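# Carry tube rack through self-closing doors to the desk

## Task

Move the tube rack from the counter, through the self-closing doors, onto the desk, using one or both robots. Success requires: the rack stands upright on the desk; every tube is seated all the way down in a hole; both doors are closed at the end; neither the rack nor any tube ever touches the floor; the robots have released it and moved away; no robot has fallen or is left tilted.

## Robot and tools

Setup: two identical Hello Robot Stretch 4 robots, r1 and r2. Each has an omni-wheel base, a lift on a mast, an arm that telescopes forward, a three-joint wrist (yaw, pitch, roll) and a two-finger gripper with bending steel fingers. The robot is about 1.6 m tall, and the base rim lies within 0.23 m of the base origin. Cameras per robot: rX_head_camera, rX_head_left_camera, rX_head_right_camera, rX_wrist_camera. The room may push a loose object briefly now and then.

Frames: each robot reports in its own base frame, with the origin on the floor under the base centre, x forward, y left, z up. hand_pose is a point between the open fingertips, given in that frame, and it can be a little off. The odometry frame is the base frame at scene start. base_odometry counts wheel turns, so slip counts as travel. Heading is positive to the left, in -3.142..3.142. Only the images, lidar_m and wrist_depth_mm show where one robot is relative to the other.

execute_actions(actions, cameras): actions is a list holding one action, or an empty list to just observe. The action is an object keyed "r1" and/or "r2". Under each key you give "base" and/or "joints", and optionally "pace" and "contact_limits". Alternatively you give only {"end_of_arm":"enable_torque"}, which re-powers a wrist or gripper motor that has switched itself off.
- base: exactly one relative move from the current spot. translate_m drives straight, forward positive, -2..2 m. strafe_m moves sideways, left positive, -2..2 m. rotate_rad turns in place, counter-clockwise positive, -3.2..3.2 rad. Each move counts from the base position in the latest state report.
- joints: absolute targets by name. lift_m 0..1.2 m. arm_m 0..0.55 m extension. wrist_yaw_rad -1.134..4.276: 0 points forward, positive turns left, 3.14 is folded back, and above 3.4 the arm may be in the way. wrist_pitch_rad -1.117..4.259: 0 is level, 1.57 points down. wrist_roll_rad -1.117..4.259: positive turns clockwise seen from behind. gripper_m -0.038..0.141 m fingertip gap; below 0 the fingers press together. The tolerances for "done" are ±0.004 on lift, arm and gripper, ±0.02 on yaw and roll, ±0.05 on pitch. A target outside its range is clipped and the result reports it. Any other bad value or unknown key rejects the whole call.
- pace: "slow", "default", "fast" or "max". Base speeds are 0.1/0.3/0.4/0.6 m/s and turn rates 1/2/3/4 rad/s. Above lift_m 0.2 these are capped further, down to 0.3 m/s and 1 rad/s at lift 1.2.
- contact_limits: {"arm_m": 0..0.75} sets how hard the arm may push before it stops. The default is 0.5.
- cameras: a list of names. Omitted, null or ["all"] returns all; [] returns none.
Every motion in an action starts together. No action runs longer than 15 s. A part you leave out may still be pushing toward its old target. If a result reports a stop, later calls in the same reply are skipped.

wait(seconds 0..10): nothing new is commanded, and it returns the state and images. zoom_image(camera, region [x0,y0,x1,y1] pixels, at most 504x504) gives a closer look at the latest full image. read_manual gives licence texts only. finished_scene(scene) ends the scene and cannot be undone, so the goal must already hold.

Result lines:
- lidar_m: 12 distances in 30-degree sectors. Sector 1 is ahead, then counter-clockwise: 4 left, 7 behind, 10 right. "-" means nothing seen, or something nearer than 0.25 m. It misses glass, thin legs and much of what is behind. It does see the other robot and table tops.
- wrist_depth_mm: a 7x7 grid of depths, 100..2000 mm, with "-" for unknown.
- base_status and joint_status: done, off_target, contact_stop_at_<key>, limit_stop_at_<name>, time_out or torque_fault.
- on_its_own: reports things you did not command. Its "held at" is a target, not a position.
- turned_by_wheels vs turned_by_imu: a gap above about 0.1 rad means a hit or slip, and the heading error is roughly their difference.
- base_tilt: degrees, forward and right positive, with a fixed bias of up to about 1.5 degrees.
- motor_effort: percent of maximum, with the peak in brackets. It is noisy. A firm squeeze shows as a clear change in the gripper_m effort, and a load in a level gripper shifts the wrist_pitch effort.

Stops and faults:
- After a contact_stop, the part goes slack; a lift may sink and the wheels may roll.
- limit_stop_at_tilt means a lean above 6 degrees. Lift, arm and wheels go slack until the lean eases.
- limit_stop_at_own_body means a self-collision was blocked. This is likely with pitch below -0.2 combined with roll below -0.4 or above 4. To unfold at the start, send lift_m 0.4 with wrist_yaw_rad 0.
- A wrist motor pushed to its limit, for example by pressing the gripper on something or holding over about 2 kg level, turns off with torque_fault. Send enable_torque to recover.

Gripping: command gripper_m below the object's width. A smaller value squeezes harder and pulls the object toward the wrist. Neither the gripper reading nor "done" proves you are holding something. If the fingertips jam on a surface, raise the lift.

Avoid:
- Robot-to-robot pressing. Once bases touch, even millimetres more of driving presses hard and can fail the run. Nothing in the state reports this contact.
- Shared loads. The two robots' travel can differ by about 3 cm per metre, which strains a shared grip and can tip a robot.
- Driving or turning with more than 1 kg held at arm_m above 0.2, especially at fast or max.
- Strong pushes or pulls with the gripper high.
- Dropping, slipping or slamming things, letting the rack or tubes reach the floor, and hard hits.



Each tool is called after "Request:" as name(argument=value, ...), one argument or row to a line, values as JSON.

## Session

Request:
execute_actions(
  actions=[],
)

Scene clock: 0.00 s.
r1.base_odometry: x=+0.000 y=+0.000 heading=+0.000 (m, m, rad; r1's odometry frame)
r1.turned_by_wheels: +0.000 (rad since the last result)
r1.turned_by_imu: +0.000 (rad since the last result)
r1.base_tilt: forward=+0.0 right=+0.2 (deg)
r1.lidar_m: 0.80 0.82 1.10 1.21 1.19 1.66 2.27 2.34 3.08 1.18 1.22 0.88
r1.base_status: not commanded
r1.joint_positions: lift_m=+0.204 arm_m=-0.003 wrist_yaw_rad=+3.207 wrist_pitch_rad=+0.006 wrist_roll_rad=+0.000 gripper_m=+0.057
r1.joint_status: not commanded
r1.motor_effort: lift_m=+19 arm_m=+0 wrist_yaw_rad=+1 wrist_pitch_rad=-6 wrist_roll_rad=+2 gripper_m=-2 wheel_0=+0 wheel_1=-1 wheel_2=+0 (%)
r1.hand_pose: x=-0.1252 y=+0.0685 z=+0.3809 quat_wxyz=(-0.033, -0.003, +0.000, +0.999) (m; r1's base frame)
r1.wrist_depth_mm: - 134 134 - - - 1661 / - - 132 - - - 1661 / - 110 132 - - - 1661 / - 123 151 - - - 1708 / 198 - - - - - 1708 / 216 1618 208 1661 202 1576 1464 / 603 960 1042 146 960 1008 1025
r2.base_odometry: x=+0.000 y=+0.000 heading=+0.000 (m, m, rad; r2's odometry frame)
r2.turned_by_wheels: +0.000 (rad since the last result)
r2.turned_by_imu: +0.000 (rad since the last result)
r2.base_tilt: forward=-0.2 right=+0.2 (deg)
r2.lidar_m: 2.48 1.63 1.51 1.18 0.75 0.67 0.69 0.87 1.22 1.22 2.70 2.44
r2.base_status: not commanded
r2.joint_positions: lift_m=+0.266 arm_m=+0.001 wrist_yaw_rad=+3.184 wrist_pitch_rad=-0.010 wrist_roll_rad=+0.010 gripper_m=+0.057
r2.joint_status: not commanded
r2.motor_effort: lift_m=+17 arm_m=-1 wrist_yaw_rad=+3 wrist_pitch_rad=-5 wrist_roll_rad=+0 gripper_m=-3 wheel_0=+0 wheel_1=-1 wheel_2=+0 (%)
r2.hand_pose: x=-0.1200 y=+0.0751 z=+0.4467 quat_wxyz=(-0.021, +0.005, +0.005, +1.000) (m; r2's base frame)
r2.wrist_depth_mm: - - 139 831 741 676 627 / - - 139 820 750 683 627 / - 113 141 798 750 691 634 / 148 145 253 842 759 683 627 / 216 1078 946 820 750 683 634 / 216 1098 202 820 200 683 634 / 217 891 917 - 750 668 634
pictures: r1_head_camera, r1_head_left_camera, r1_head_right_camera, r1_wrist_camera, r2_head_camera, r2_head_left_camera, r2_head_right_camera, r2_wrist_camera
Images, in order (width x height): r1_head_camera 420x560, r1_head_left_camera 420x672, r1_head_right_camera 420x672, r1_wrist_camera 616x392, r2_head_camera 420x560, r2_head_left_camera 420x672, r2_head_right_camera 420x672, r2_wrist_camera 616x392.

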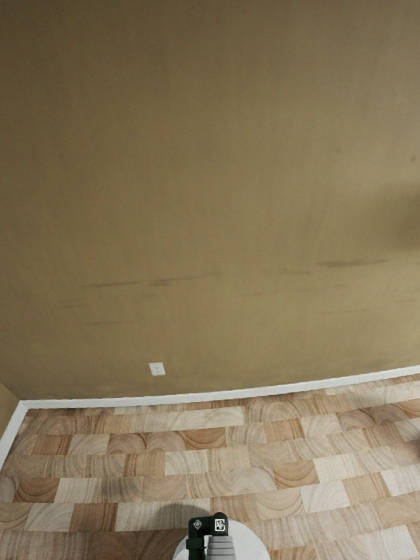

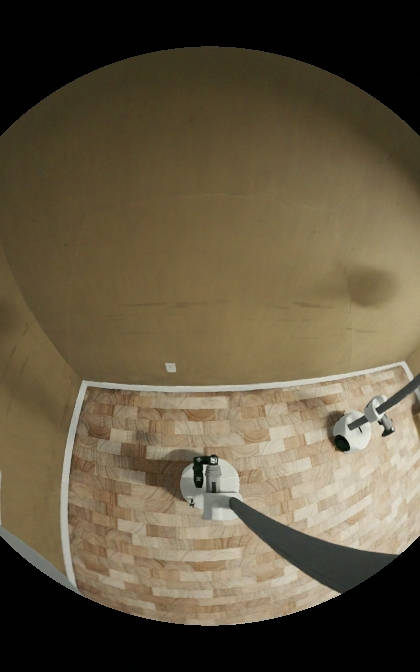

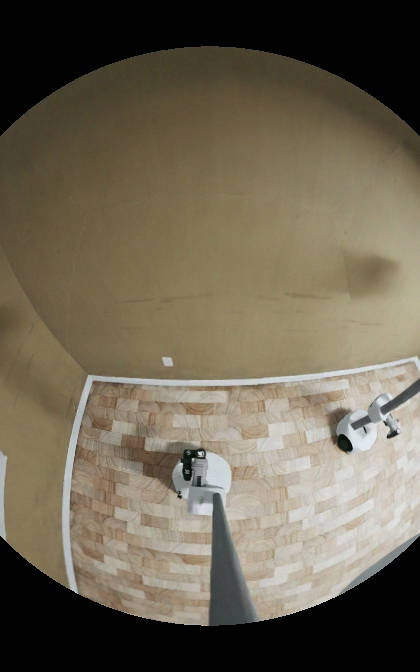

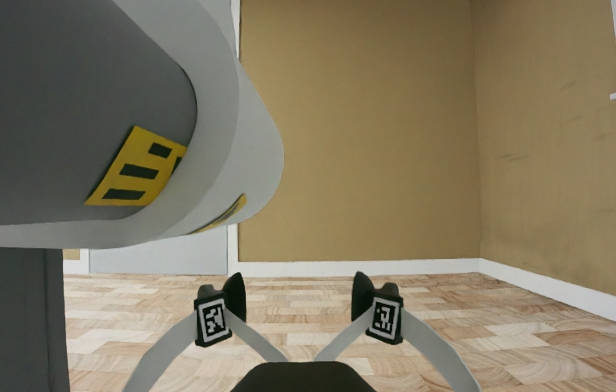

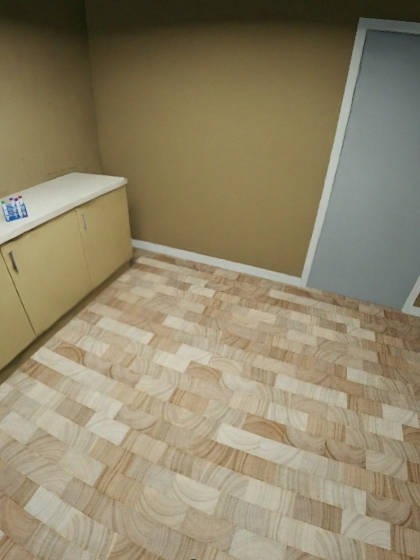

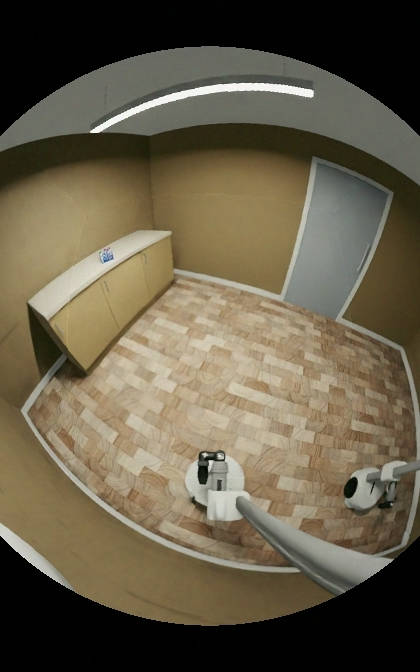

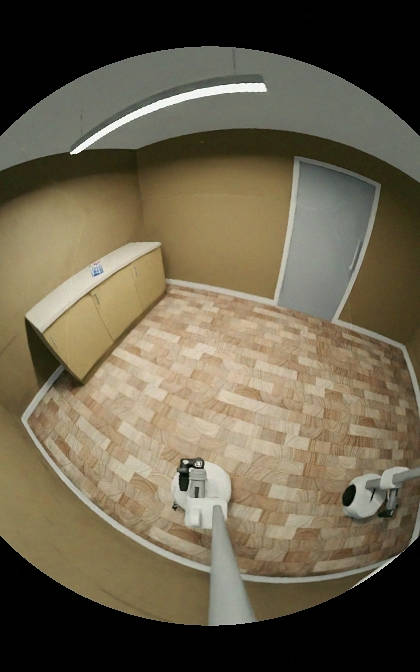

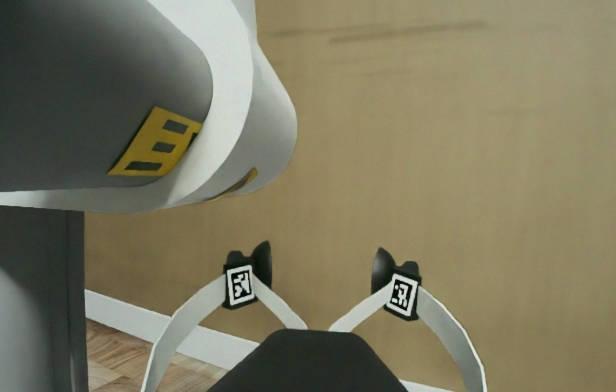

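Request:
execute_actions(
  actions=[
    {"r1":{"base":{"rotate_rad":-3.04},"joints":{"lift_m":0.74,"wrist_yaw_rad":0,"gripper_m":0.1},"pace":"fast"},"r2":{"base":{"rotate_rad":1.15},"joints":{"lift_m":0.85,"wrist_yaw_rad":0,"gripper_m":0.141},"pace":"fast"}},
  ],
)

Scene clock: 3.07 s.
r1.base_odometry: x=+0.000 y=+0.000 heading=-3.040 (m, m, rad; r1's odometry frame)
r1.turned_by_wheels: -3.040 (rad since the last result)
r1.turned_by_imu: -3.082 (rad since the last result)
r1.base_tilt: forward=+0.3 right=+0.2 (deg)
r1.lidar_m: 2.25 2.40 2.96 1.17 1.15 0.83 0.81 0.85 1.23 1.20 1.25 1.84
r1.base_status: done
r1.joint_positions: lift_m=+0.740 arm_m=-0.003 wrist_yaw_rad=+0.000 wrist_pitch_rad=+0.006 wrist_roll_rad=+0.000 gripper_m=+0.100
r1.joint_status: all done
r1.motor_effort: lift_m=+25(28) arm_m=+0(0) wrist_yaw_rad=-1(7) wrist_pitch_rad=-6(6) wrist_roll_rad=+1(1) gripper_m=+3(4) wheel_0=-1(6) wheel_1=-1(12) wheel_2=-2(9) (%)
r1.hand_pose: x=+0.4569 y=-0.0873 z=+0.9160 quat_wxyz=(+1.000, +0.000, +0.003, +0.000) (m; r1's base frame)
r1.wrist_depth_mm: - - - - - - 1708 / - - - - - - 1808 / - - - - - - 1756 / - - - - - - 1756 / - - - - - - 1756 / - - 219 - 210 - 1708 / - - - 145 - - 1708
r2.base_odometry: x=+0.000 y=+0.000 heading=+1.150 (m, m, rad; r2's odometry frame)
r2.turned_by_wheels: +1.150 (rad since the last result)
r2.turned_by_imu: +1.159 (rad since the last result)
r2.base_tilt: forward=-0.1 right=+0.2 (deg)
r2.lidar_m: 1.53 1.03 0.72 0.68 0.69 0.94 1.20 1.28 2.55 2.44 2.27 1.58
r2.base_status: done
r2.joint_positions: lift_m=+0.850 arm_m=+0.001 wrist_yaw_rad=+0.000 wrist_pitch_rad=-0.010 wrist_roll_rad=+0.010 gripper_m=+0.141
r2.joint_status: all done
r2.motor_effort: lift_m=+22(22) arm_m=-1(0) wrist_yaw_rad=-1(6) wrist_pitch_rad=-5(5) wrist_roll_rad=+0(0) gripper_m=-1(2) wheel_0=-1(8) wheel_1=-1(7) wheel_2=+0(7) (%)
r2.hand_pose: x=+0.4605 y=-0.0873 z=+1.0308 quat_wxyz=(+1.000, +0.005, -0.005, +0.000) (m; r2's base frame)
r2.wrist_depth_mm: 1098 1537 1808 1756 1808 1756 1756 / 1098 1618 1756 1808 1863 1808 1808 / 1160 1708 1921 1808 1863 1808 1863 / 1160 1708 1808 1863 1863 1808 1863 / 1138 1618 1863 1863 1281 1308 1308 / 1160 1576 1983 1499 1308 1336 1308 / 1182 1576 1921 - 1308 1308 1336
pictures: r1_head_camera, r1_head_left_camera, r1_head_right_camera, r1_wrist_camera, r2_head_camera, r2_head_left_camera, r2_head_right_camera, r2_wrist_camera
Images, in order (width x height): r1_head_camera 420x560, r1_head_left_camera 420x672, r1_head_right_camera 420x672, r1_wrist_camera 616x392, r2_head_camera 420x560, r2_head_left_camera 420x672, r2_head_right_camera 420x672, r2_wrist_camera 616x392.

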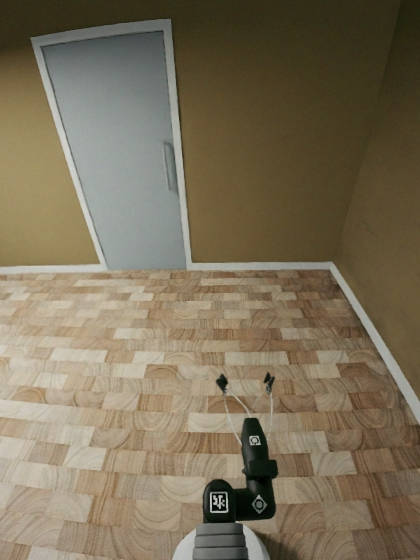

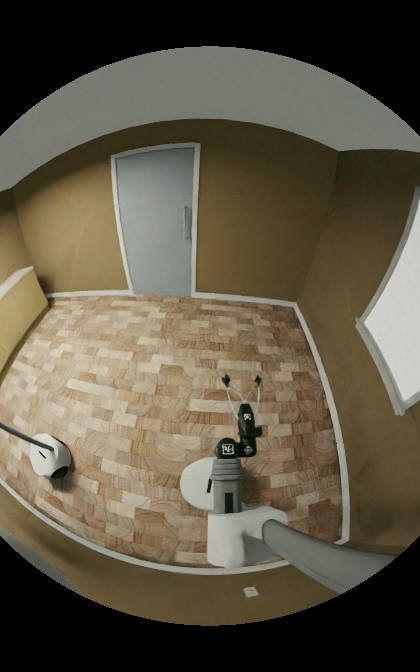

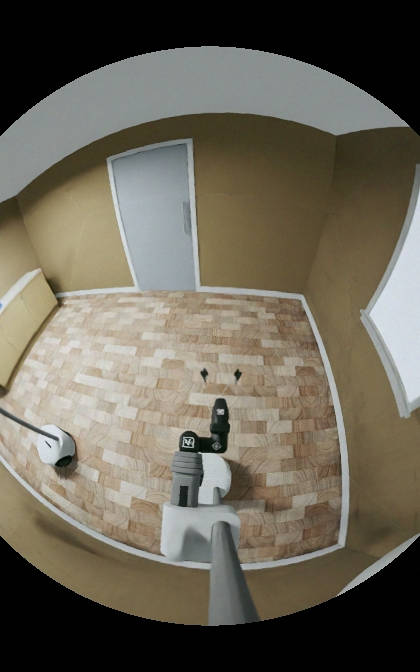

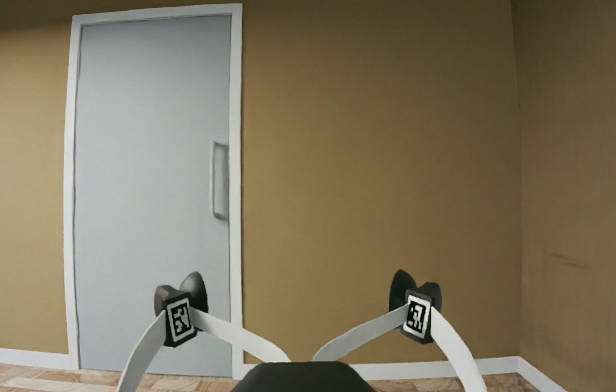

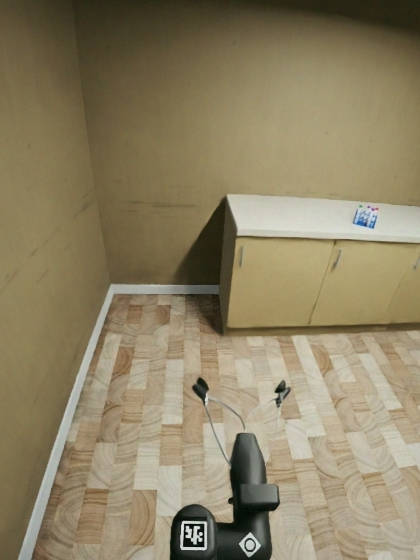

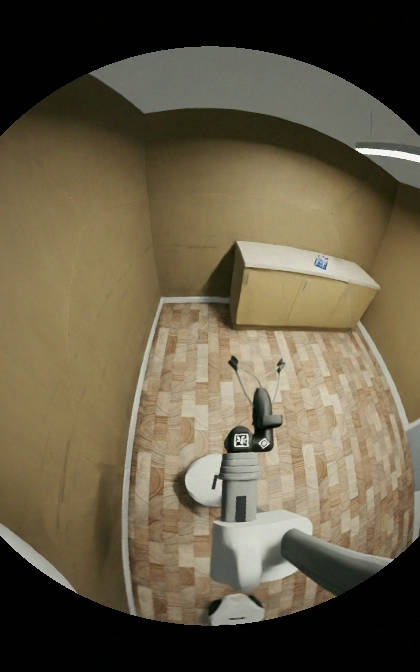

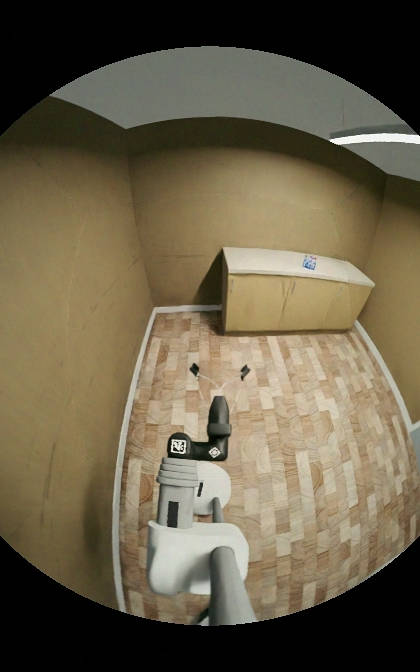

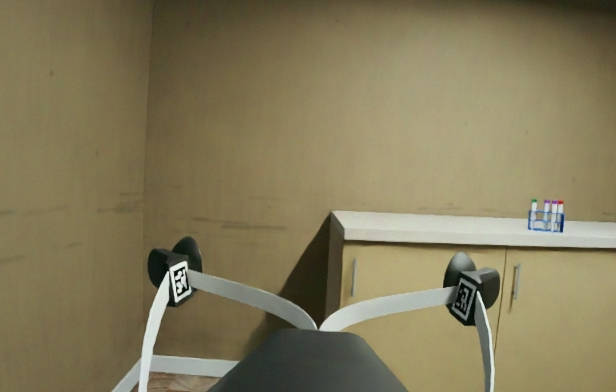

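Request:
execute_actions(
  actions=[
    {"r1":{"base":{"rotate_rad":-0.035},"pace":"fast"},"r2":{"base":{"rotate_rad":0.07},"pace":"fast"}},
  ],
  cameras=[],
)

Request:
execute_actions(
  actions=[
    {"r1":{"base":{"translate_m":1.2},"pace":"fast"},"r2":{"base":{"strafe_m":-1.0},"pace":"fast"}},
  ],
  cameras=[],
)

Request:
execute_actions(
  actions=[
    {"r1":{"base":{"strafe_m":0.57},"pace":"fast"},"r2":{"base":{"translate_m":0.75},"pace":"fast"}},
  ],
  cameras=["r1_head_camera","r1_wrist_camera","r2_head_camera","r2_wrist_camera"],
)

Scene clock: 4.53 s.
r1.base_odometry: x=+0.000 y=+0.000 heading=-3.075 (m, m, rad; r1's odometry frame)
r1.turned_by_wheels: -0.035 (rad since the last result)
r1.turned_by_imu: -0.036 (rad since the last result)
r1.base_tilt: forward=+0.1 right=+0.1 (deg)
r1.lidar_m: 2.26 2.39 3.00 1.19 1.16 0.84 0.80 0.82 1.19 1.21 1.22 1.77
r1.base_status: done
r1.joint_positions: lift_m=+0.740 arm_m=-0.003 wrist_yaw_rad=+0.000 wrist_pitch_rad=+0.006 wrist_roll_rad=+0.000 gripper_m=+0.100
r1.joint_status: not commanded
r1.motor_effort: lift_m=+26(25) arm_m=-1(1) wrist_yaw_rad=+0(1) wrist_pitch_rad=-6(7) wrist_roll_rad=+0(1) gripper_m=-2(1) wheel_0=+2(1) wheel_1=+1(4) wheel_2=+0(2) (%)
r1.hand_pose: x=+0.4569 y=-0.0874 z=+0.9160 quat_wxyz=(+1.000, +0.000, +0.003, +0.000) (m; r1's base frame)
r1.wrist_depth_mm: - - - - - - 1576 / - - - - - - 1618 / - - - - - - 1661 / - - - - - - 1708 / - - - - - - 1618 / - - 220 - 212 - 1661 / - - - 145 - - 1661
r2.base_odometry: x=+0.000 y=+0.000 heading=+1.220 (m, m, rad; r2's odometry frame)
r2.turned_by_wheels: +0.070 (rad since the last result)
r2.turned_by_imu: +0.070 (rad since the last result)
r2.base_tilt: forward=-0.1 right=+0.2 (deg)
r2.lidar_m: 1.53 0.97 0.70 0.68 0.72 0.99 1.19 1.51 2.54 2.44 2.08 1.56
r2.base_status: done
r2.joint_positions: lift_m=+0.850 arm_m=+0.001 wrist_yaw_rad=+0.000 wrist_pitch_rad=-0.010 wrist_roll_rad=+0.010 gripper_m=+0.141
r2.joint_status: not commanded
r2.motor_effort: lift_m=+22(22) arm_m=-1(0) wrist_yaw_rad=+1(0) wrist_pitch_rad=-4(5) wrist_roll_rad=+0(1) gripper_m=+1(1) wheel_0=-2(4) wheel_1=-1(4) wheel_2=+0(2) (%)
r2.hand_pose: x=+0.4605 y=-0.0874 z=+1.0308 quat_wxyz=(+1.000, +0.005, -0.005, +0.000) (m; r2's base frame)
r2.wrist_depth_mm: 976 1366 1863 1808 1808 1756 1708 / 1025 1397 1808 1808 1808 1756 1808 / 1008 1464 1863 1808 1808 1808 1756 / 1025 1464 1863 1808 1808 1808 1808 / 1025 1397 1921 1863 1281 1255 1229 / 1025 1366 1921 1863 1255 1255 1255 / 1008 1366 1983 - 1281 1255 1255
pictures: none
No camera images: the call's "cameras" was empty. Leave "cameras" out to get every camera's image.

Scene clock: 8.90 s.
r1.base_odometry: x=-1.197 y=-0.080 heading=-3.075 (m, m, rad; r1's odometry frame)
r1.turned_by_wheels: +0.000 (rad since the last result)
r1.turned_by_imu: -0.005 (rad since the last result)
r1.base_tilt: forward=+0.2 right=+0.1 (deg)
r1.lidar_m: 1.05 1.09 1.57 1.23 1.28 2.09 2.00 1.80 1.24 1.21 1.28 1.12
r1.base_status: done
r1.joint_positions: lift_m=+0.740 arm_m=-0.003 wrist_yaw_rad=+0.000 wrist_pitch_rad=+0.006 wrist_roll_rad=+0.000 gripper_m=+0.100
r1.joint_status: not commanded
r1.motor_effort: lift_m=+25(25) arm_m=+0(1) wrist_yaw_rad=+0(1) wrist_pitch_rad=-6(7) wrist_roll_rad=+0(0) gripper_m=+0(2) wheel_0=+0(7) wheel_1=+0(5) wheel_2=+1(11) (%)
r1.hand_pose: x=+0.4569 y=-0.0874 z=+0.9160 quat_wxyz=(+1.000, +0.000, +0.003, +0.000) (m; r1's base frame)
r1.wrist_depth_mm: 866 878 891 891 904 891 891 / 891 866 891 891 891 917 891 / 866 866 878 878 904 891 917 / 878 878 891 891 878 878 891 / 878 854 866 866 878 878 891 / 866 854 218 878 211 866 891 / 842 854 854 145 866 891 878
r2.base_odometry: x=+0.939 y=-0.344 heading=+1.220 (m, m, rad; r2's odometry frame)
r2.turned_by_wheels: +0.000 (rad since the last result)
r2.turned_by_imu: +0.002 (rad since the last result)
r2.base_tilt: forward=-0.1 right=+0.2 (deg)
r2.lidar_m: 1.46 1.54 1.73 1.69 1.75 2.47 1.25 1.26 1.50 1.43 1.51 1.52
r2.base_status: done
r2.joint_positions: lift_m=+0.850 arm_m=+0.001 wrist_yaw_rad=+0.000 wrist_pitch_rad=-0.010 wrist_roll_rad=+0.010 gripper_m=+0.141
r2.joint_status: not commanded
r2.motor_effort: lift_m=+22(22) arm_m=-1(0) wrist_yaw_rad=-1(0) wrist_pitch_rad=-5(4) wrist_roll_rad=+0(0) gripper_m=-1(2) wheel_0=+0(13) wheel_1=+2(9) wheel_2=-2(1) (%)
r2.hand_pose: x=+0.4605 y=-0.0874 z=+1.0308 quat_wxyz=(+1.000, +0.005, -0.005, +0.000) (m; r2's base frame)
r2.wrist_depth_mm: 1863 1863 1863 1808 1756 1708 1756 / 1863 1808 1808 1863 1756 1756 1708 / 1863 1921 1863 1756 1756 1756 1756 / 1921 1863 1808 1808 1808 1808 1808 / 1921 1336 1281 1281 1255 1229 1255 / 1983 1308 1281 1255 1229 1229 1205 / 1921 1308 1308 - 1281 1255 1205
pictures: none
No camera images: the call's "cameras" was empty. Leave "cameras" out to get every camera's image.

Scene clock: 12.23 s.
r1.base_odometry: x=-1.159 y=-0.649 heading=-3.075 (m, m, rad; r1's odometry frame)
r1.turned_by_wheels: +0.000 (rad since the last result)
r1.turned_by_imu: +0.000 (rad since the last result)
r1.base_tilt: forward=-0.1 right=+0.1 (deg)
r1.lidar_m: 1.02 1.14 1.56 1.40 1.45 2.11 2.00 2.11 1.87 1.80 1.55 1.12
r1.base_status: done
r1.joint_positions: lift_m=+0.740 arm_m=-0.003 wrist_yaw_rad=+0.000 wrist_pitch_rad=+0.006 wrist_roll_rad=+0.000 gripper_m=+0.100
r1.joint_status: not commanded
r1.motor_effort: lift_m=+25(25) arm_m=+0(0) wrist_yaw_rad=+0(0) wrist_pitch_rad=-7(6) wrist_roll_rad=+1(1) gripper_m=-3(1) wheel_0=+2(10) wheel_1=-1(10) wheel_2=+0(0) (%)
r1.hand_pose: x=+0.4569 y=-0.0874 z=+0.9160 quat_wxyz=(+1.000, +0.000, +0.003, +0.000) (m; r1's base frame)
r1.wrist_depth_mm: 878 878 878 904 904 904 917 / 878 878 878 878 891 891 904 / 866 878 878 891 891 891 904 / 866 866 878 891 891 878 891 / 854 854 866 891 878 878 878 / 854 854 220 866 211 891 891 / 854 854 866 145 891 878 878
r2.base_odometry: x=+1.197 y=+0.360 heading=+1.220 (m, m, rad; r2's odometry frame)
r2.turned_by_wheels: +0.000 (rad since the last result)
r2.turned_by_imu: -0.003 (rad since the last result)
r2.base_tilt: forward=-0.1 right=+0.2 (deg)
r2.lidar_m: 0.70 0.75 1.74 1.66 1.74 2.43 1.43 1.46 1.51 1.45 1.02 0.74
r2.base_status: done
r2.joint_positions: lift_m=+0.850 arm_m=+0.001 wrist_yaw_rad=+0.000 wrist_pitch_rad=-0.010 wrist_roll_rad=+0.010 gripper_m=+0.141
r2.joint_status: not commanded
r2.motor_effort: lift_m=+22(22) arm_m=+0(0) wrist_yaw_rad=-4(1) wrist_pitch_rad=-5(5) wrist_roll_rad=+1(0) gripper_m=-1(0) wheel_0=+0(4) wheel_1=+0(5) wheel_2=+2(11) (%)
r2.hand_pose: x=+0.4605 y=-0.0874 z=+1.0308 quat_wxyz=(+1.000, +0.005, -0.005, +0.000) (m; r2's base frame)
r2.wrist_depth_mm: 1118 1098 1060 1078 1060 1060 1042 / 1098 1078 1078 1078 1060 1078 1042 / 1138 1118 1098 1060 1098 1060 1060 / 1160 1118 1118 1078 1098 1060 1042 / 699 732 715 683 778 946 960 / 544 517 508 500 496 488 512 / 549 544 539 - 521 517 512
pictures: r1_head_camera, r1_wrist_camera, r2_head_camera, r2_wrist_camera
Images, in order (width x height): r1_head_camera 420x560, r1_wrist_camera 616x392, r2_head_camera 420x560, r2_wrist_camera 616x392.

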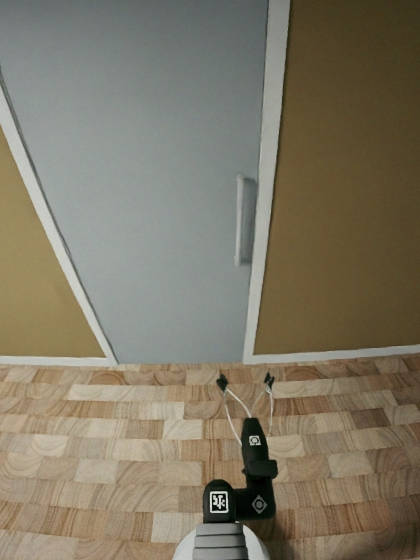

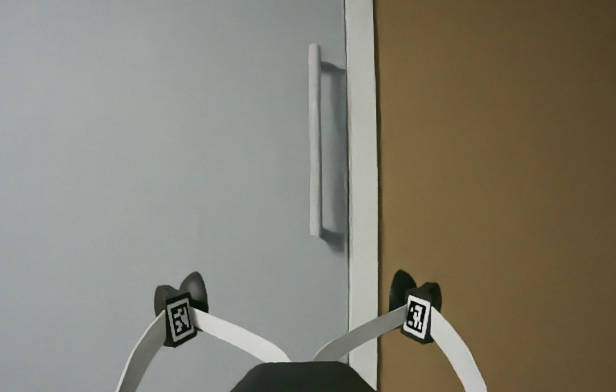

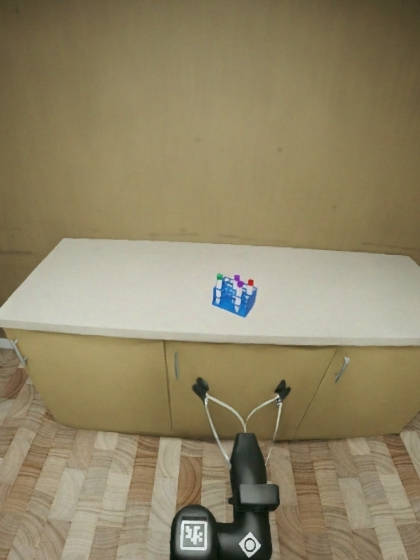

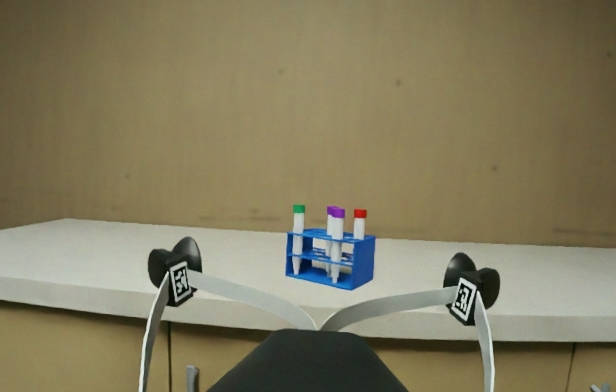

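Request:
zoom_image(
  camera="r2_head_camera",
  region=[180, 250, 300, 350],
)

Request:
zoom_image(
  camera="r2_wrist_camera",
  region=[260, 190, 400, 310],
)

Region (180, 250, 300, 350) of r2_head_camera's 420x560 image, scaled by 4.200, with more detail than that image has.

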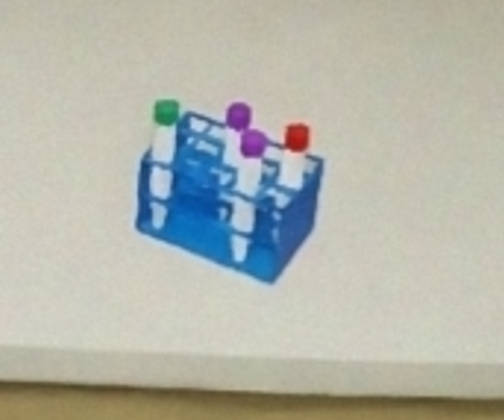

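Region (260, 190, 400, 310) of r2_wrist_camera's 616x392 image, scaled by 3.600; it fills the top 432 rows of this view, and the rest is white.

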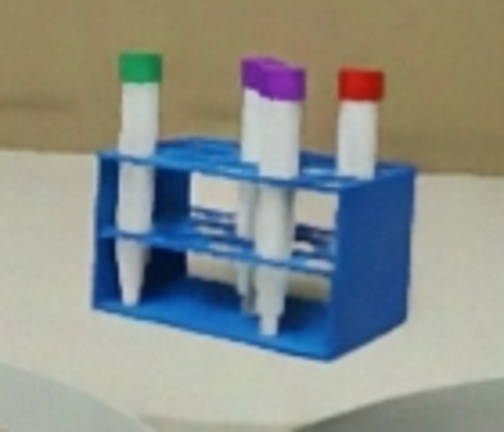

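Request:
execute_actions(
  actions=[
    {"r1":{"base":{"strafe_m":-0.022},"joints":{"arm_m":0.3,"lift_m":0.76}},"r2":{"base":{"rotate_rad":-0.54},"joints":{"lift_m":0.80}}},
  ],
  cameras=[],
)

Request:
execute_actions(
  actions=[
    {"r1":{"base":{"translate_m":0.15}},"r2":{"base":{"strafe_m":0.465}}},
  ],
  cameras=["r1_wrist_camera","r2_head_camera","r2_wrist_camera"],
)

Scene clock: 15.97 s.
r1.base_odometry: x=-1.161 y=-0.627 heading=-3.075 (m, m, rad; r1's odometry frame)
r1.turned_by_wheels: +0.000 (rad since the last result)
r1.turned_by_imu: -0.001 (rad since the last result)
r1.base_tilt: forward=+0.0 right=+0.2 (deg)
r1.lidar_m: 1.02 1.12 1.52 1.43 1.47 2.08 1.99 2.09 1.79 1.74 1.56 1.13
r1.base_status: done
r1.joint_positions: lift_m=+0.760 arm_m=+0.299 wrist_yaw_rad=+0.000 wrist_pitch_rad=+0.006 wrist_roll_rad=+0.000 gripper_m=+0.100
r1.joint_status: all done
r1.motor_effort: lift_m=+26(27) arm_m=+7(8) wrist_yaw_rad=+0(1) wrist_pitch_rad=-6(7) wrist_roll_rad=+0(1) gripper_m=+2(2) wheel_0=-2(7) wheel_1=+1(5) wheel_2=+0(3) (%)
r1.hand_pose: x=+0.7581 y=-0.0874 z=+0.9360 quat_wxyz=(+1.000, +0.000, +0.003, +0.000) (m; r1's base frame)
r1.wrist_depth_mm: 564 574 580 580 585 591 585 / 564 574 574 574 585 580 591 / 564 569 574 569 580 585 585 / 569 574 569 580 585 580 585 / 559 564 564 574 580 585 580 / 554 559 220 569 211 574 585 / 564 564 564 145 559 574 591
r2.base_odometry: x=+1.197 y=+0.360 heading=+0.680 (m, m, rad; r2's odometry frame)
r2.turned_by_wheels: -0.540 (rad since the last result)
r2.turned_by_imu: -0.545 (rad since the last result)
r2.base_tilt: forward=-0.1 right=+0.1 (deg)
r2.lidar_m: 0.75 0.71 0.75 1.03 1.66 1.74 2.39 1.44 1.49 1.53 1.45 1.02
r2.base_status: done
r2.joint_positions: lift_m=+0.800 arm_m=+0.001 wrist_yaw_rad=+0.000 wrist_pitch_rad=-0.010 wrist_roll_rad=+0.010 gripper_m=+0.141
r2.joint_status: all done
r2.motor_effort: lift_m=+13(19) arm_m=-1(0) wrist_yaw_rad=+0(2) wrist_pitch_rad=-5(5) wrist_roll_rad=+1(0) gripper_m=-1(1) wheel_0=+2(7) wheel_1=+1(5) wheel_2=+1(8) (%)
r2.hand_pose: x=+0.4604 y=-0.0874 z=+0.9815 quat_wxyz=(+1.000, +0.005, -0.005, +0.000) (m; r2's base frame)
r2.wrist_depth_mm: 931 1008 1118 1281 1430 1366 1160 / 960 1042 1160 1281 1430 1397 1182 / 960 1042 1160 1308 1537 1397 1160 / 564 1042 1138 1281 1537 1397 1160 / 504 530 603 699 778 904 1160 / 492 535 597 647 759 866 1138 / 500 539 609 - 820 931 1182
pictures: none
No camera images: the call's "cameras" was empty. Leave "cameras" out to get every camera's image.

Scene clock: 18.83 s.
r1.base_odometry: x=-1.310 y=-0.637 heading=-3.075 (m, m, rad; r1's odometry frame)
r1.turned_by_wheels: +0.000 (rad since the last result)
r1.turned_by_imu: -0.001 (rad since the last result)
r1.base_tilt: forward=+0.1 right=+0.2 (deg)
r1.lidar_m: 0.89 0.98 1.34 2.19 1.84 2.24 2.14 2.30 1.83 1.75 1.32 0.97
r1.base_status: done
r1.joint_positions: lift_m=+0.760 arm_m=+0.299 wrist_yaw_rad=+0.000 wrist_pitch_rad=+0.006 wrist_roll_rad=+0.000 gripper_m=+0.100
r1.joint_status: not commanded
r1.motor_effort: lift_m=+26(26) arm_m=+6(7) wrist_yaw_rad=+0(0) wrist_pitch_rad=-6(7) wrist_roll_rad=+0(0) gripper_m=-1(1) wheel_0=+1(4) wheel_1=+1(6) wheel_2=+1(8) (%)
r1.hand_pose: x=+0.7582 y=-0.0874 z=+0.9360 quat_wxyz=(+1.000, +0.000, +0.003, +0.000) (m; r1's base frame)
r1.wrist_depth_mm: 418 421 424 424 418 433 433 / 415 421 421 424 415 430 430 / 415 418 421 424 413 430 430 / 415 413 418 424 413 430 430 / 415 418 421 421 413 427 430 / 413 415 220 421 211 427 424 / 413 415 415 145 404 424 424
r2.base_odometry: x=+0.904 y=+0.722 heading=+0.680 (m, m, rad; r2's odometry frame)
r2.turned_by_wheels: +0.000 (rad since the last result)
r2.turned_by_imu: -0.001 (rad since the last result)
r2.base_tilt: forward=-0.1 right=+0.2 (deg)
r2.lidar_m: 0.50 0.47 0.51 1.32 1.26 1.32 1.81 3.59 1.87 1.94 1.86 0.70
r2.base_status: done
r2.joint_positions: lift_m=+0.800 arm_m=+0.001 wrist_yaw_rad=+0.000 wrist_pitch_rad=-0.010 wrist_roll_rad=+0.010 gripper_m=+0.141
r2.joint_status: not commanded
r2.motor_effort: lift_m=+14(14) arm_m=+0(1) wrist_yaw_rad=+0(2) wrist_pitch_rad=-4(5) wrist_roll_rad=+1(0) gripper_m=+1(1) wheel_0=+1(13) wheel_1=-1(8) wheel_2=+1(3) (%)
r2.hand_pose: x=+0.4604 y=-0.0874 z=+0.9815 quat_wxyz=(+1.000, +0.005, -0.005, +0.000) (m; r2's base frame)
r2.wrist_depth_mm: 750 820 917 1025 1182 1366 1537 / 759 842 931 1025 1182 1397 1537 / 768 842 960 1060 1205 1430 1464 / 778 854 960 1008 1205 1397 1537 / 508 525 521 564 569 668 707 / 310 319 343 384 442 525 661 / 286 324 364 - 500 569 676
pictures: r1_wrist_camera, r2_head_camera, r2_wrist_camera
Images, in order (width x height): r1_wrist_camera 616x392, r2_head_camera 420x560, r2_wrist_camera 616x392.

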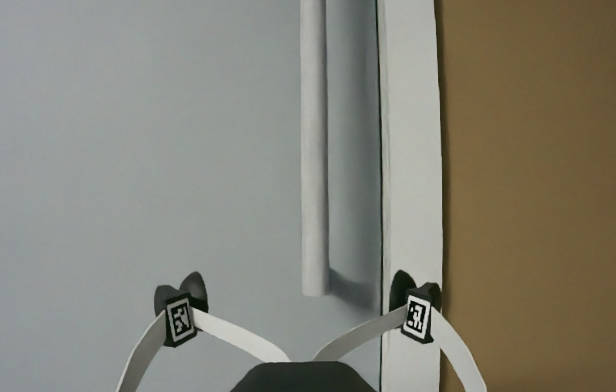

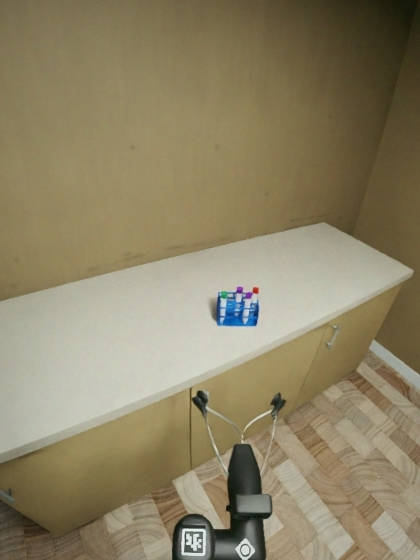

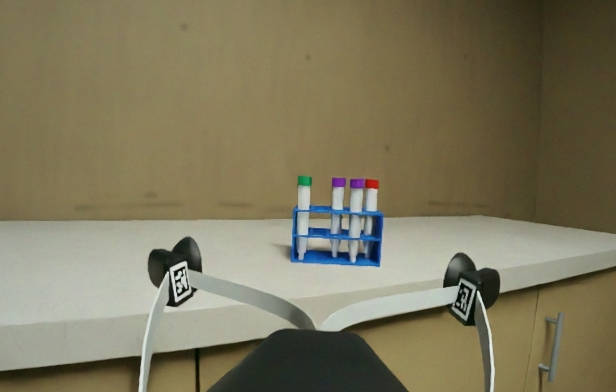

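Request:
zoom_image(
  camera="r2_wrist_camera",
  region=[270, 165, 410, 285],
)

Region (270, 165, 410, 285) of r2_wrist_camera's 616x392 image, scaled by 3.600; it fills the top 432 rows of this view, and the rest is white.

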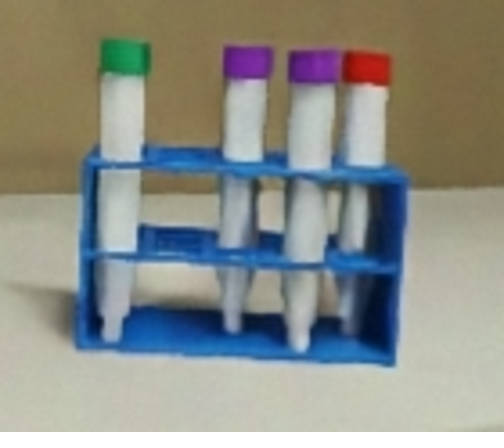

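Request:
zoom_image(
  camera="r2_head_camera",
  region=[190, 270, 290, 345],
)

Region (190, 270, 290, 345) of r2_head_camera's 420x560 image, scaled by 5.040, with more detail than that image has; it fills the top 378 rows of this view, and the rest is white.

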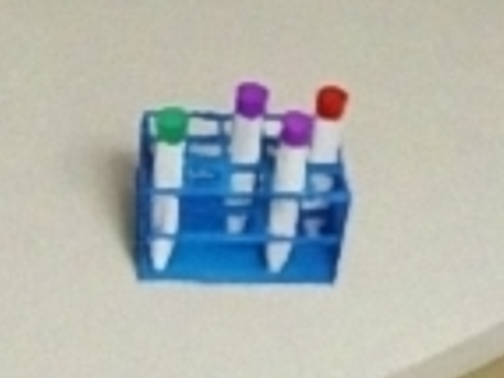

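Request:
execute_actions(
  actions=[
    {"r1":{"base":{"strafe_m":-0.012},"joints":{"arm_m":0.432}},"r2":{"base":{"strafe_m":-0.025},"joints":{"arm_m":0.15,"lift_m":0.79}}},
  ],
  cameras=["r1_wrist_camera","r2_wrist_camera"],
)

Scene clock: 21.67 s.
r1.base_odometry: x=-1.311 y=-0.625 heading=-3.074 (m, m, rad; r1's odometry frame)
r1.turned_by_wheels: +0.000 (rad since the last result)
r1.turned_by_imu: -0.001 (rad since the last result)
r1.base_tilt: forward=+0.2 right=+0.3 (deg)
r1.lidar_m: 0.88 0.95 1.35 2.21 1.84 2.25 2.16 2.26 1.84 1.74 1.34 0.96
r1.base_status: done
r1.joint_positions: lift_m=+0.760 arm_m=+0.431 wrist_yaw_rad=+0.000 wrist_pitch_rad=+0.006 wrist_roll_rad=+0.000 gripper_m=+0.100
r1.joint_status: all done
r1.motor_effort: lift_m=+26(25) arm_m=+7(7) wrist_yaw_rad=+0(1) wrist_pitch_rad=-7(7) wrist_roll_rad=+0(1) gripper_m=-2(1) wheel_0=+2(7) wheel_1=-1(5) wheel_2=+0(2) (%)
r1.hand_pose: x=+0.8902 y=-0.0874 z=+0.9360 quat_wxyz=(+1.000, +0.000, +0.003, +0.000) (m; r1's base frame)
r1.wrist_depth_mm: 290 289 290 291 294 296 296 / 289 289 291 291 293 282 296 / 286 287 290 291 291 282 297 / 285 286 289 289 291 279 294 / 285 286 287 290 290 279 294 / 283 285 218 287 211 278 291 / 282 283 286 145 290 277 291
r2.base_odometry: x=+0.920 y=+0.702 heading=+0.680 (m, m, rad; r2's odometry frame)
r2.turned_by_wheels: +0.000 (rad since the last result)
r2.turned_by_imu: +0.000 (rad since the last result)
r2.base_tilt: forward=-0.1 right=+0.2 (deg)
r2.lidar_m: 0.51 0.49 0.51 1.35 1.27 1.34 1.85 3.62 1.85 1.91 1.84 0.70
r2.base_status: done
r2.joint_positions: lift_m=+0.790 arm_m=+0.149 wrist_yaw_rad=+0.000 wrist_pitch_rad=-0.010 wrist_roll_rad=+0.010 gripper_m=+0.141
r2.joint_status: all done
r2.motor_effort: lift_m=+13(12) arm_m=+5(4) wrist_yaw_rad=+2(2) wrist_pitch_rad=-4(5) wrist_roll_rad=+1(0) gripper_m=-1(1) wheel_0=-1(8) wheel_1=+1(8) wheel_2=+1(4) (%)
r2.hand_pose: x=+0.6085 y=-0.0874 z=+0.9715 quat_wxyz=(+1.000, +0.005, -0.005, +0.000) (m; r2's base frame)
r2.wrist_depth_mm: 661 732 809 904 1025 1229 1336 / 668 723 809 931 1042 1229 1397 / 676 732 831 931 1060 1229 1397 / 691 759 842 439 1060 1255 1397 / 462 477 462 424 512 615 634 / 282 277 283 297 306 327 433 / 213 217 233 - 310 387 469
pictures: r1_wrist_camera, r2_wrist_camera
Images, in order (width x height): r1_wrist_camera 616x392, r2_wrist_camera 616x392.

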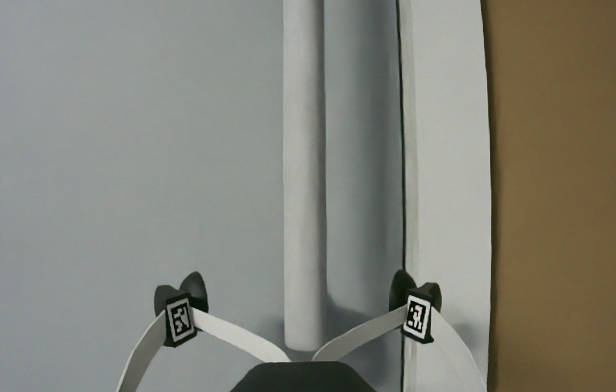

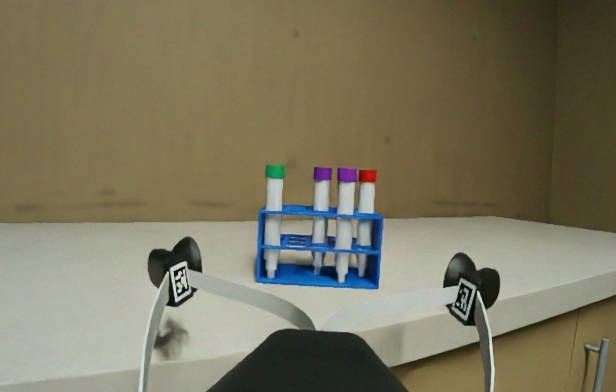

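Request:
execute_actions(
  actions=[
    {"r1":{"joints":{"gripper_m":-0.02}},"r2":{"joints":{"arm_m":0.29},"pace":"slow"}},
  ],
  cameras=["r1_wrist_camera","r2_wrist_camera"],
)

Scene clock: 24.70 s.
r1.base_odometry: x=-1.311 y=-0.625 heading=-3.075 (m, m, rad; r1's odometry frame)
r1.turned_by_wheels: +0.000 (rad since the last result)
r1.turned_by_imu: -0.001 (rad since the last result)
r1.base_tilt: forward=+0.0 right=+0.4 (deg)
r1.lidar_m: 0.86 0.96 1.33 2.26 1.84 2.26 2.15 2.27 1.83 1.75 1.34 0.95
r1.base_status: not commanded
r1.joint_positions: lift_m=+0.760 arm_m=+0.431 wrist_yaw_rad=-0.002 wrist_pitch_rad=+0.006 wrist_roll_rad=+0.000 gripper_m=-0.019
r1.joint_status: all done
r1.motor_effort: lift_m=+26(25) arm_m=+6(7) wrist_yaw_rad=+5(8) wrist_pitch_rad=-6(7) wrist_roll_rad=+1(1) gripper_m=-16(19) wheel_0=+0(2) wheel_1=-1(1) wheel_2=+0(0) (%)
r1.hand_pose: x=+0.8902 y=-0.0879 z=+0.9360 quat_wxyz=(+1.000, +0.000, +0.003, -0.001) (m; r1's base frame)
r1.wrist_depth_mm: 281 279 283 216 285 297 298 / 281 282 282 216 285 281 296 / 278 282 281 214 283 281 294 / 278 279 282 213 283 281 294 / 277 279 279 212 282 278 294 / 276 278 203 206 187 278 293 / 276 151 278 206 278 277 293
r2.base_odometry: x=+0.920 y=+0.702 heading=+0.680 (m, m, rad; r2's odometry frame)
r2.turned_by_wheels: +0.000 (rad since the last result)
r2.turned_by_imu: +0.000 (rad since the last result)
r2.base_tilt: forward=-0.2 right=+0.2 (deg)
r2.lidar_m: 0.51 0.50 0.50 1.35 1.30 1.33 1.84 3.61 1.83 1.92 1.83 0.70
r2.base_status: not commanded
r2.joint_positions: lift_m=+0.790 arm_m=+0.289 wrist_yaw_rad=+0.000 wrist_pitch_rad=-0.010 wrist_roll_rad=+0.010 gripper_m=+0.141
r2.joint_status: all done
r2.motor_effort: lift_m=+13(13) arm_m=+5(3) wrist_yaw_rad=+1(1) wrist_pitch_rad=-5(4) wrist_roll_rad=+0(0) gripper_m=-2(0) wheel_0=-1(1) wheel_1=+1(2) wheel_2=+1(1) (%)
r2.hand_pose: x=+0.7485 y=-0.0874 z=+0.9715 quat_wxyz=(+1.000, +0.005, -0.005, +0.000) (m; r2's base frame)
r2.wrist_depth_mm: 569 621 691 788 891 1025 1182 / 569 627 699 778 891 1060 1229 / 580 634 707 798 917 1042 1281 / 585 647 699 778 276 1098 1281 / 455 480 258 283 281 609 627 / 278 276 264 255 268 283 336 / 211 213 230 - 237 229 243
pictures: r1_wrist_camera, r2_wrist_camera
Images, in order (width x height): r1_wrist_camera 616x392, r2_wrist_camera 616x392.

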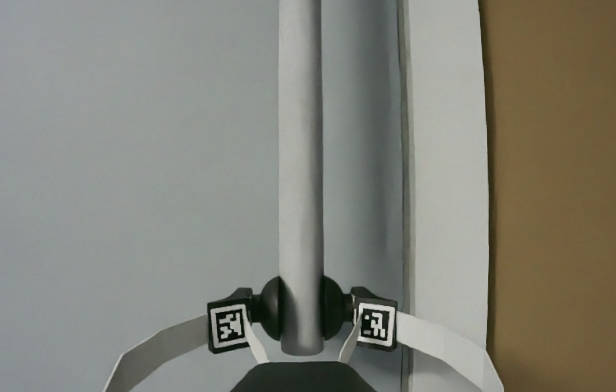

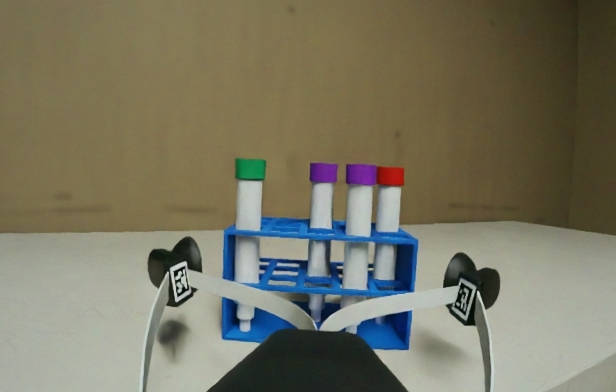

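Request:
execute_actions(
  actions=[
    {"r1":{"base":{"strafe_m":0.03},"joints":{"arm_m":0.261},"pace":"slow"},"r2":{"joints":{"arm_m":0.34},"pace":"slow"}},
  ],
  cameras=["r2_wrist_camera"],
)

Request:
execute_actions(
  actions=[
    {"r1":{"base":{"strafe_m":0.07},"joints":{"arm_m":0.101},"pace":"slow"},"r2":{"joints":{"gripper_m":0.085}}},
  ],
  cameras=["r1_head_camera","r2_wrist_camera"],
)

Scene clock: 29.03 s.
r1.base_odometry: x=-1.309 y=-0.655 heading=-3.075 (m, m, rad; r1's odometry frame)
r1.turned_by_wheels: +0.000 (rad since the last result)
r1.turned_by_imu: -0.002 (rad since the last result)
r1.base_tilt: forward=+0.0 right=+0.2 (deg)
r1.lidar_m: 0.64 0.85 1.32 2.29 1.80 2.23 2.16 2.25 1.85 1.78 1.31 0.96
r1.base_status: done
r1.joint_positions: lift_m=+0.760 arm_m=+0.262 wrist_yaw_rad=+0.000 wrist_pitch_rad=+0.006 wrist_roll_rad=+0.000 gripper_m=-0.019
r1.joint_status: all done
r1.motor_effort: lift_m=+26(26) arm_m=-7(9) wrist_yaw_rad=+1(46) wrist_pitch_rad=-8(8) wrist_roll_rad=+0(1) gripper_m=-21(20) wheel_0=-3(18) wheel_1=-1(4) wheel_2=-2(8) (%)
r1.hand_pose: x=+0.7217 y=-0.0875 z=+0.9359 quat_wxyz=(+1.000, +0.000, +0.003, +0.000) (m; r1's base frame)
r1.wrist_depth_mm: 329 314 298 216 276 466 469 / 329 310 296 214 273 466 469 / 327 309 296 215 273 466 469 / 325 310 297 213 273 462 469 / 325 309 294 212 272 466 466 / 325 307 204 206 200 462 466 / 325 303 291 206 267 462 462
r2.base_odometry: x=+0.920 y=+0.702 heading=+0.680 (m, m, rad; r2's odometry frame)
r2.turned_by_wheels: +0.000 (rad since the last result)
r2.turned_by_imu: -0.001 (rad since the last result)
r2.base_tilt: forward=-0.1 right=+0.2 (deg)
r2.lidar_m: 0.51 0.48 0.50 1.34 1.27 1.34 1.84 3.60 1.83 1.92 1.84 0.70
r2.base_status: not commanded
r2.joint_positions: lift_m=+0.790 arm_m=+0.339 wrist_yaw_rad=+0.000 wrist_pitch_rad=-0.010 wrist_roll_rad=+0.010 gripper_m=+0.141
r2.joint_status: all done
r2.motor_effort: lift_m=+13(13) arm_m=+5(5) wrist_yaw_rad=+1(0) wrist_pitch_rad=-5(6) wrist_roll_rad=+1(0) gripper_m=+2(1) wheel_0=-1(1) wheel_1=+1(1) wheel_2=+0(1) (%)
r2.hand_pose: x=+0.7985 y=-0.0874 z=+0.9715 quat_wxyz=(+1.000, +0.005, -0.005, +0.000) (m; r2's base frame)
r2.wrist_depth_mm: 535 585 647 732 831 991 1098 / 539 591 668 732 842 976 1160 / 544 597 654 741 854 976 1182 / 554 603 647 723 224 1025 1205 / 455 480 208 231 227 603 627 / 279 273 206 228 198 281 336 / 211 212 213 - 213 229 243
pictures: r2_wrist_camera
Images, in order (width x height): r2_wrist_camera 616x392.

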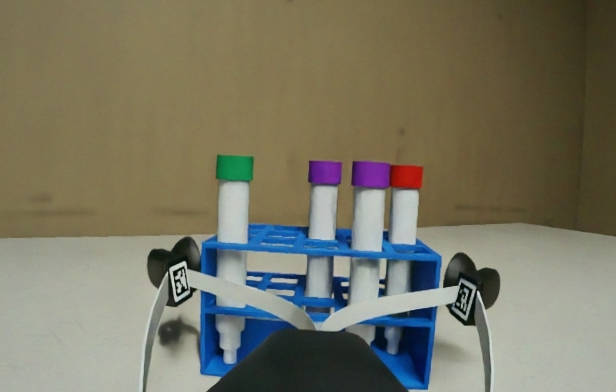

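Scene clock: 31.93 s.
r1.base_odometry: x=-1.305 y=-0.724 heading=-3.076 (m, m, rad; r1's odometry frame)
r1.turned_by_wheels: -0.001 (rad since the last result)
r1.turned_by_imu: -0.003 (rad since the last result)
r1.base_tilt: forward=+0.1 right=+0.4 (deg)
r1.lidar_m: 0.55 0.76 1.33 2.18 1.71 2.27 2.15 2.27 1.94 1.84 1.33 0.58
r1.base_status: done
r1.joint_positions: lift_m=+0.760 arm_m=+0.102 wrist_yaw_rad=-0.004 wrist_pitch_rad=+0.007 wrist_roll_rad=+0.000 gripper_m=-0.019
r1.joint_status: all done
r1.motor_effort: lift_m=+26(26) arm_m=-7(8) wrist_yaw_rad=+12(70) wrist_pitch_rad=-10(10) wrist_roll_rad=+0(1) gripper_m=-17(16) wheel_0=-7(19) wheel_1=-1(4) wheel_2=-4(12) (%)
r1.hand_pose: x=+0.5613 y=-0.0886 z=+0.9356 quat_wxyz=(+1.000, +0.000, +0.004, -0.002) (m; r1's base frame)
r1.wrist_depth_mm: 404 362 322 279 266 640 640 / 410 359 322 281 266 627 640 / 404 359 319 279 268 634 634 / 402 355 319 278 264 634 640 / 399 355 319 277 266 627 634 / 404 353 208 208 204 627 634 / 402 340 309 209 256 152 627
r2.base_odometry: x=+0.920 y=+0.702 heading=+0.680 (m, m, rad; r2's odometry frame)
r2.turned_by_wheels: +0.000 (rad since the last result)
r2.turned_by_imu: +0.000 (rad since the last result)
r2.base_tilt: forward=-0.1 right=+0.2 (deg)
r2.lidar_m: 0.53 0.48 0.52 1.34 1.28 1.35 1.85 3.62 1.76 1.90 1.83 0.72
r2.base_status: not commanded
r2.joint_positions: lift_m=+0.790 arm_m=+0.339 wrist_yaw_rad=+0.000 wrist_pitch_rad=-0.010 wrist_roll_rad=+0.010 gripper_m=+0.085
r2.joint_status: all done
r2.motor_effort: lift_m=+13(13) arm_m=+5(5) wrist_yaw_rad=+2(1) wrist_pitch_rad=-4(6) wrist_roll_rad=+0(1) gripper_m=-24(24) wheel_0=-1(1) wheel_1=+1(1) wheel_2=+1(1) (%)
r2.hand_pose: x=+0.7985 y=-0.0874 z=+0.9715 quat_wxyz=(+1.000, +0.005, -0.005, +0.000) (m; r2's base frame)
r2.wrist_depth_mm: 530 585 654 732 831 991 1118 / 544 597 661 732 831 991 1138 / 549 597 654 750 842 976 1182 / 549 603 640 741 215 1008 1205 / 452 488 201 225 196 609 627 / 279 258 198 222 196 189 334 / 211 217 204 - 209 229 243
pictures: r1_head_camera, r2_wrist_camera
Images, in order (width x height): r1_head_camera 420x560, r2_wrist_camera 616x392.

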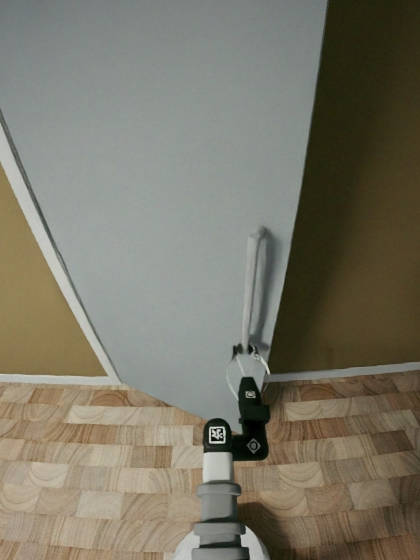

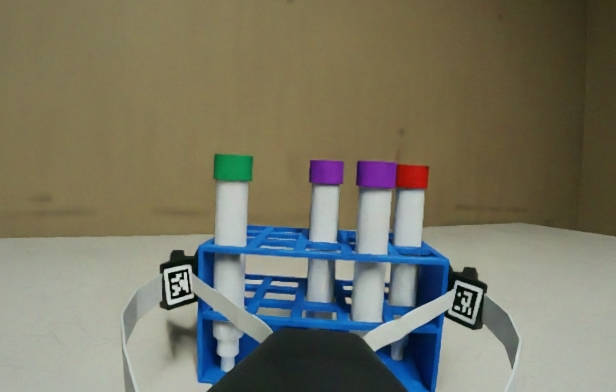

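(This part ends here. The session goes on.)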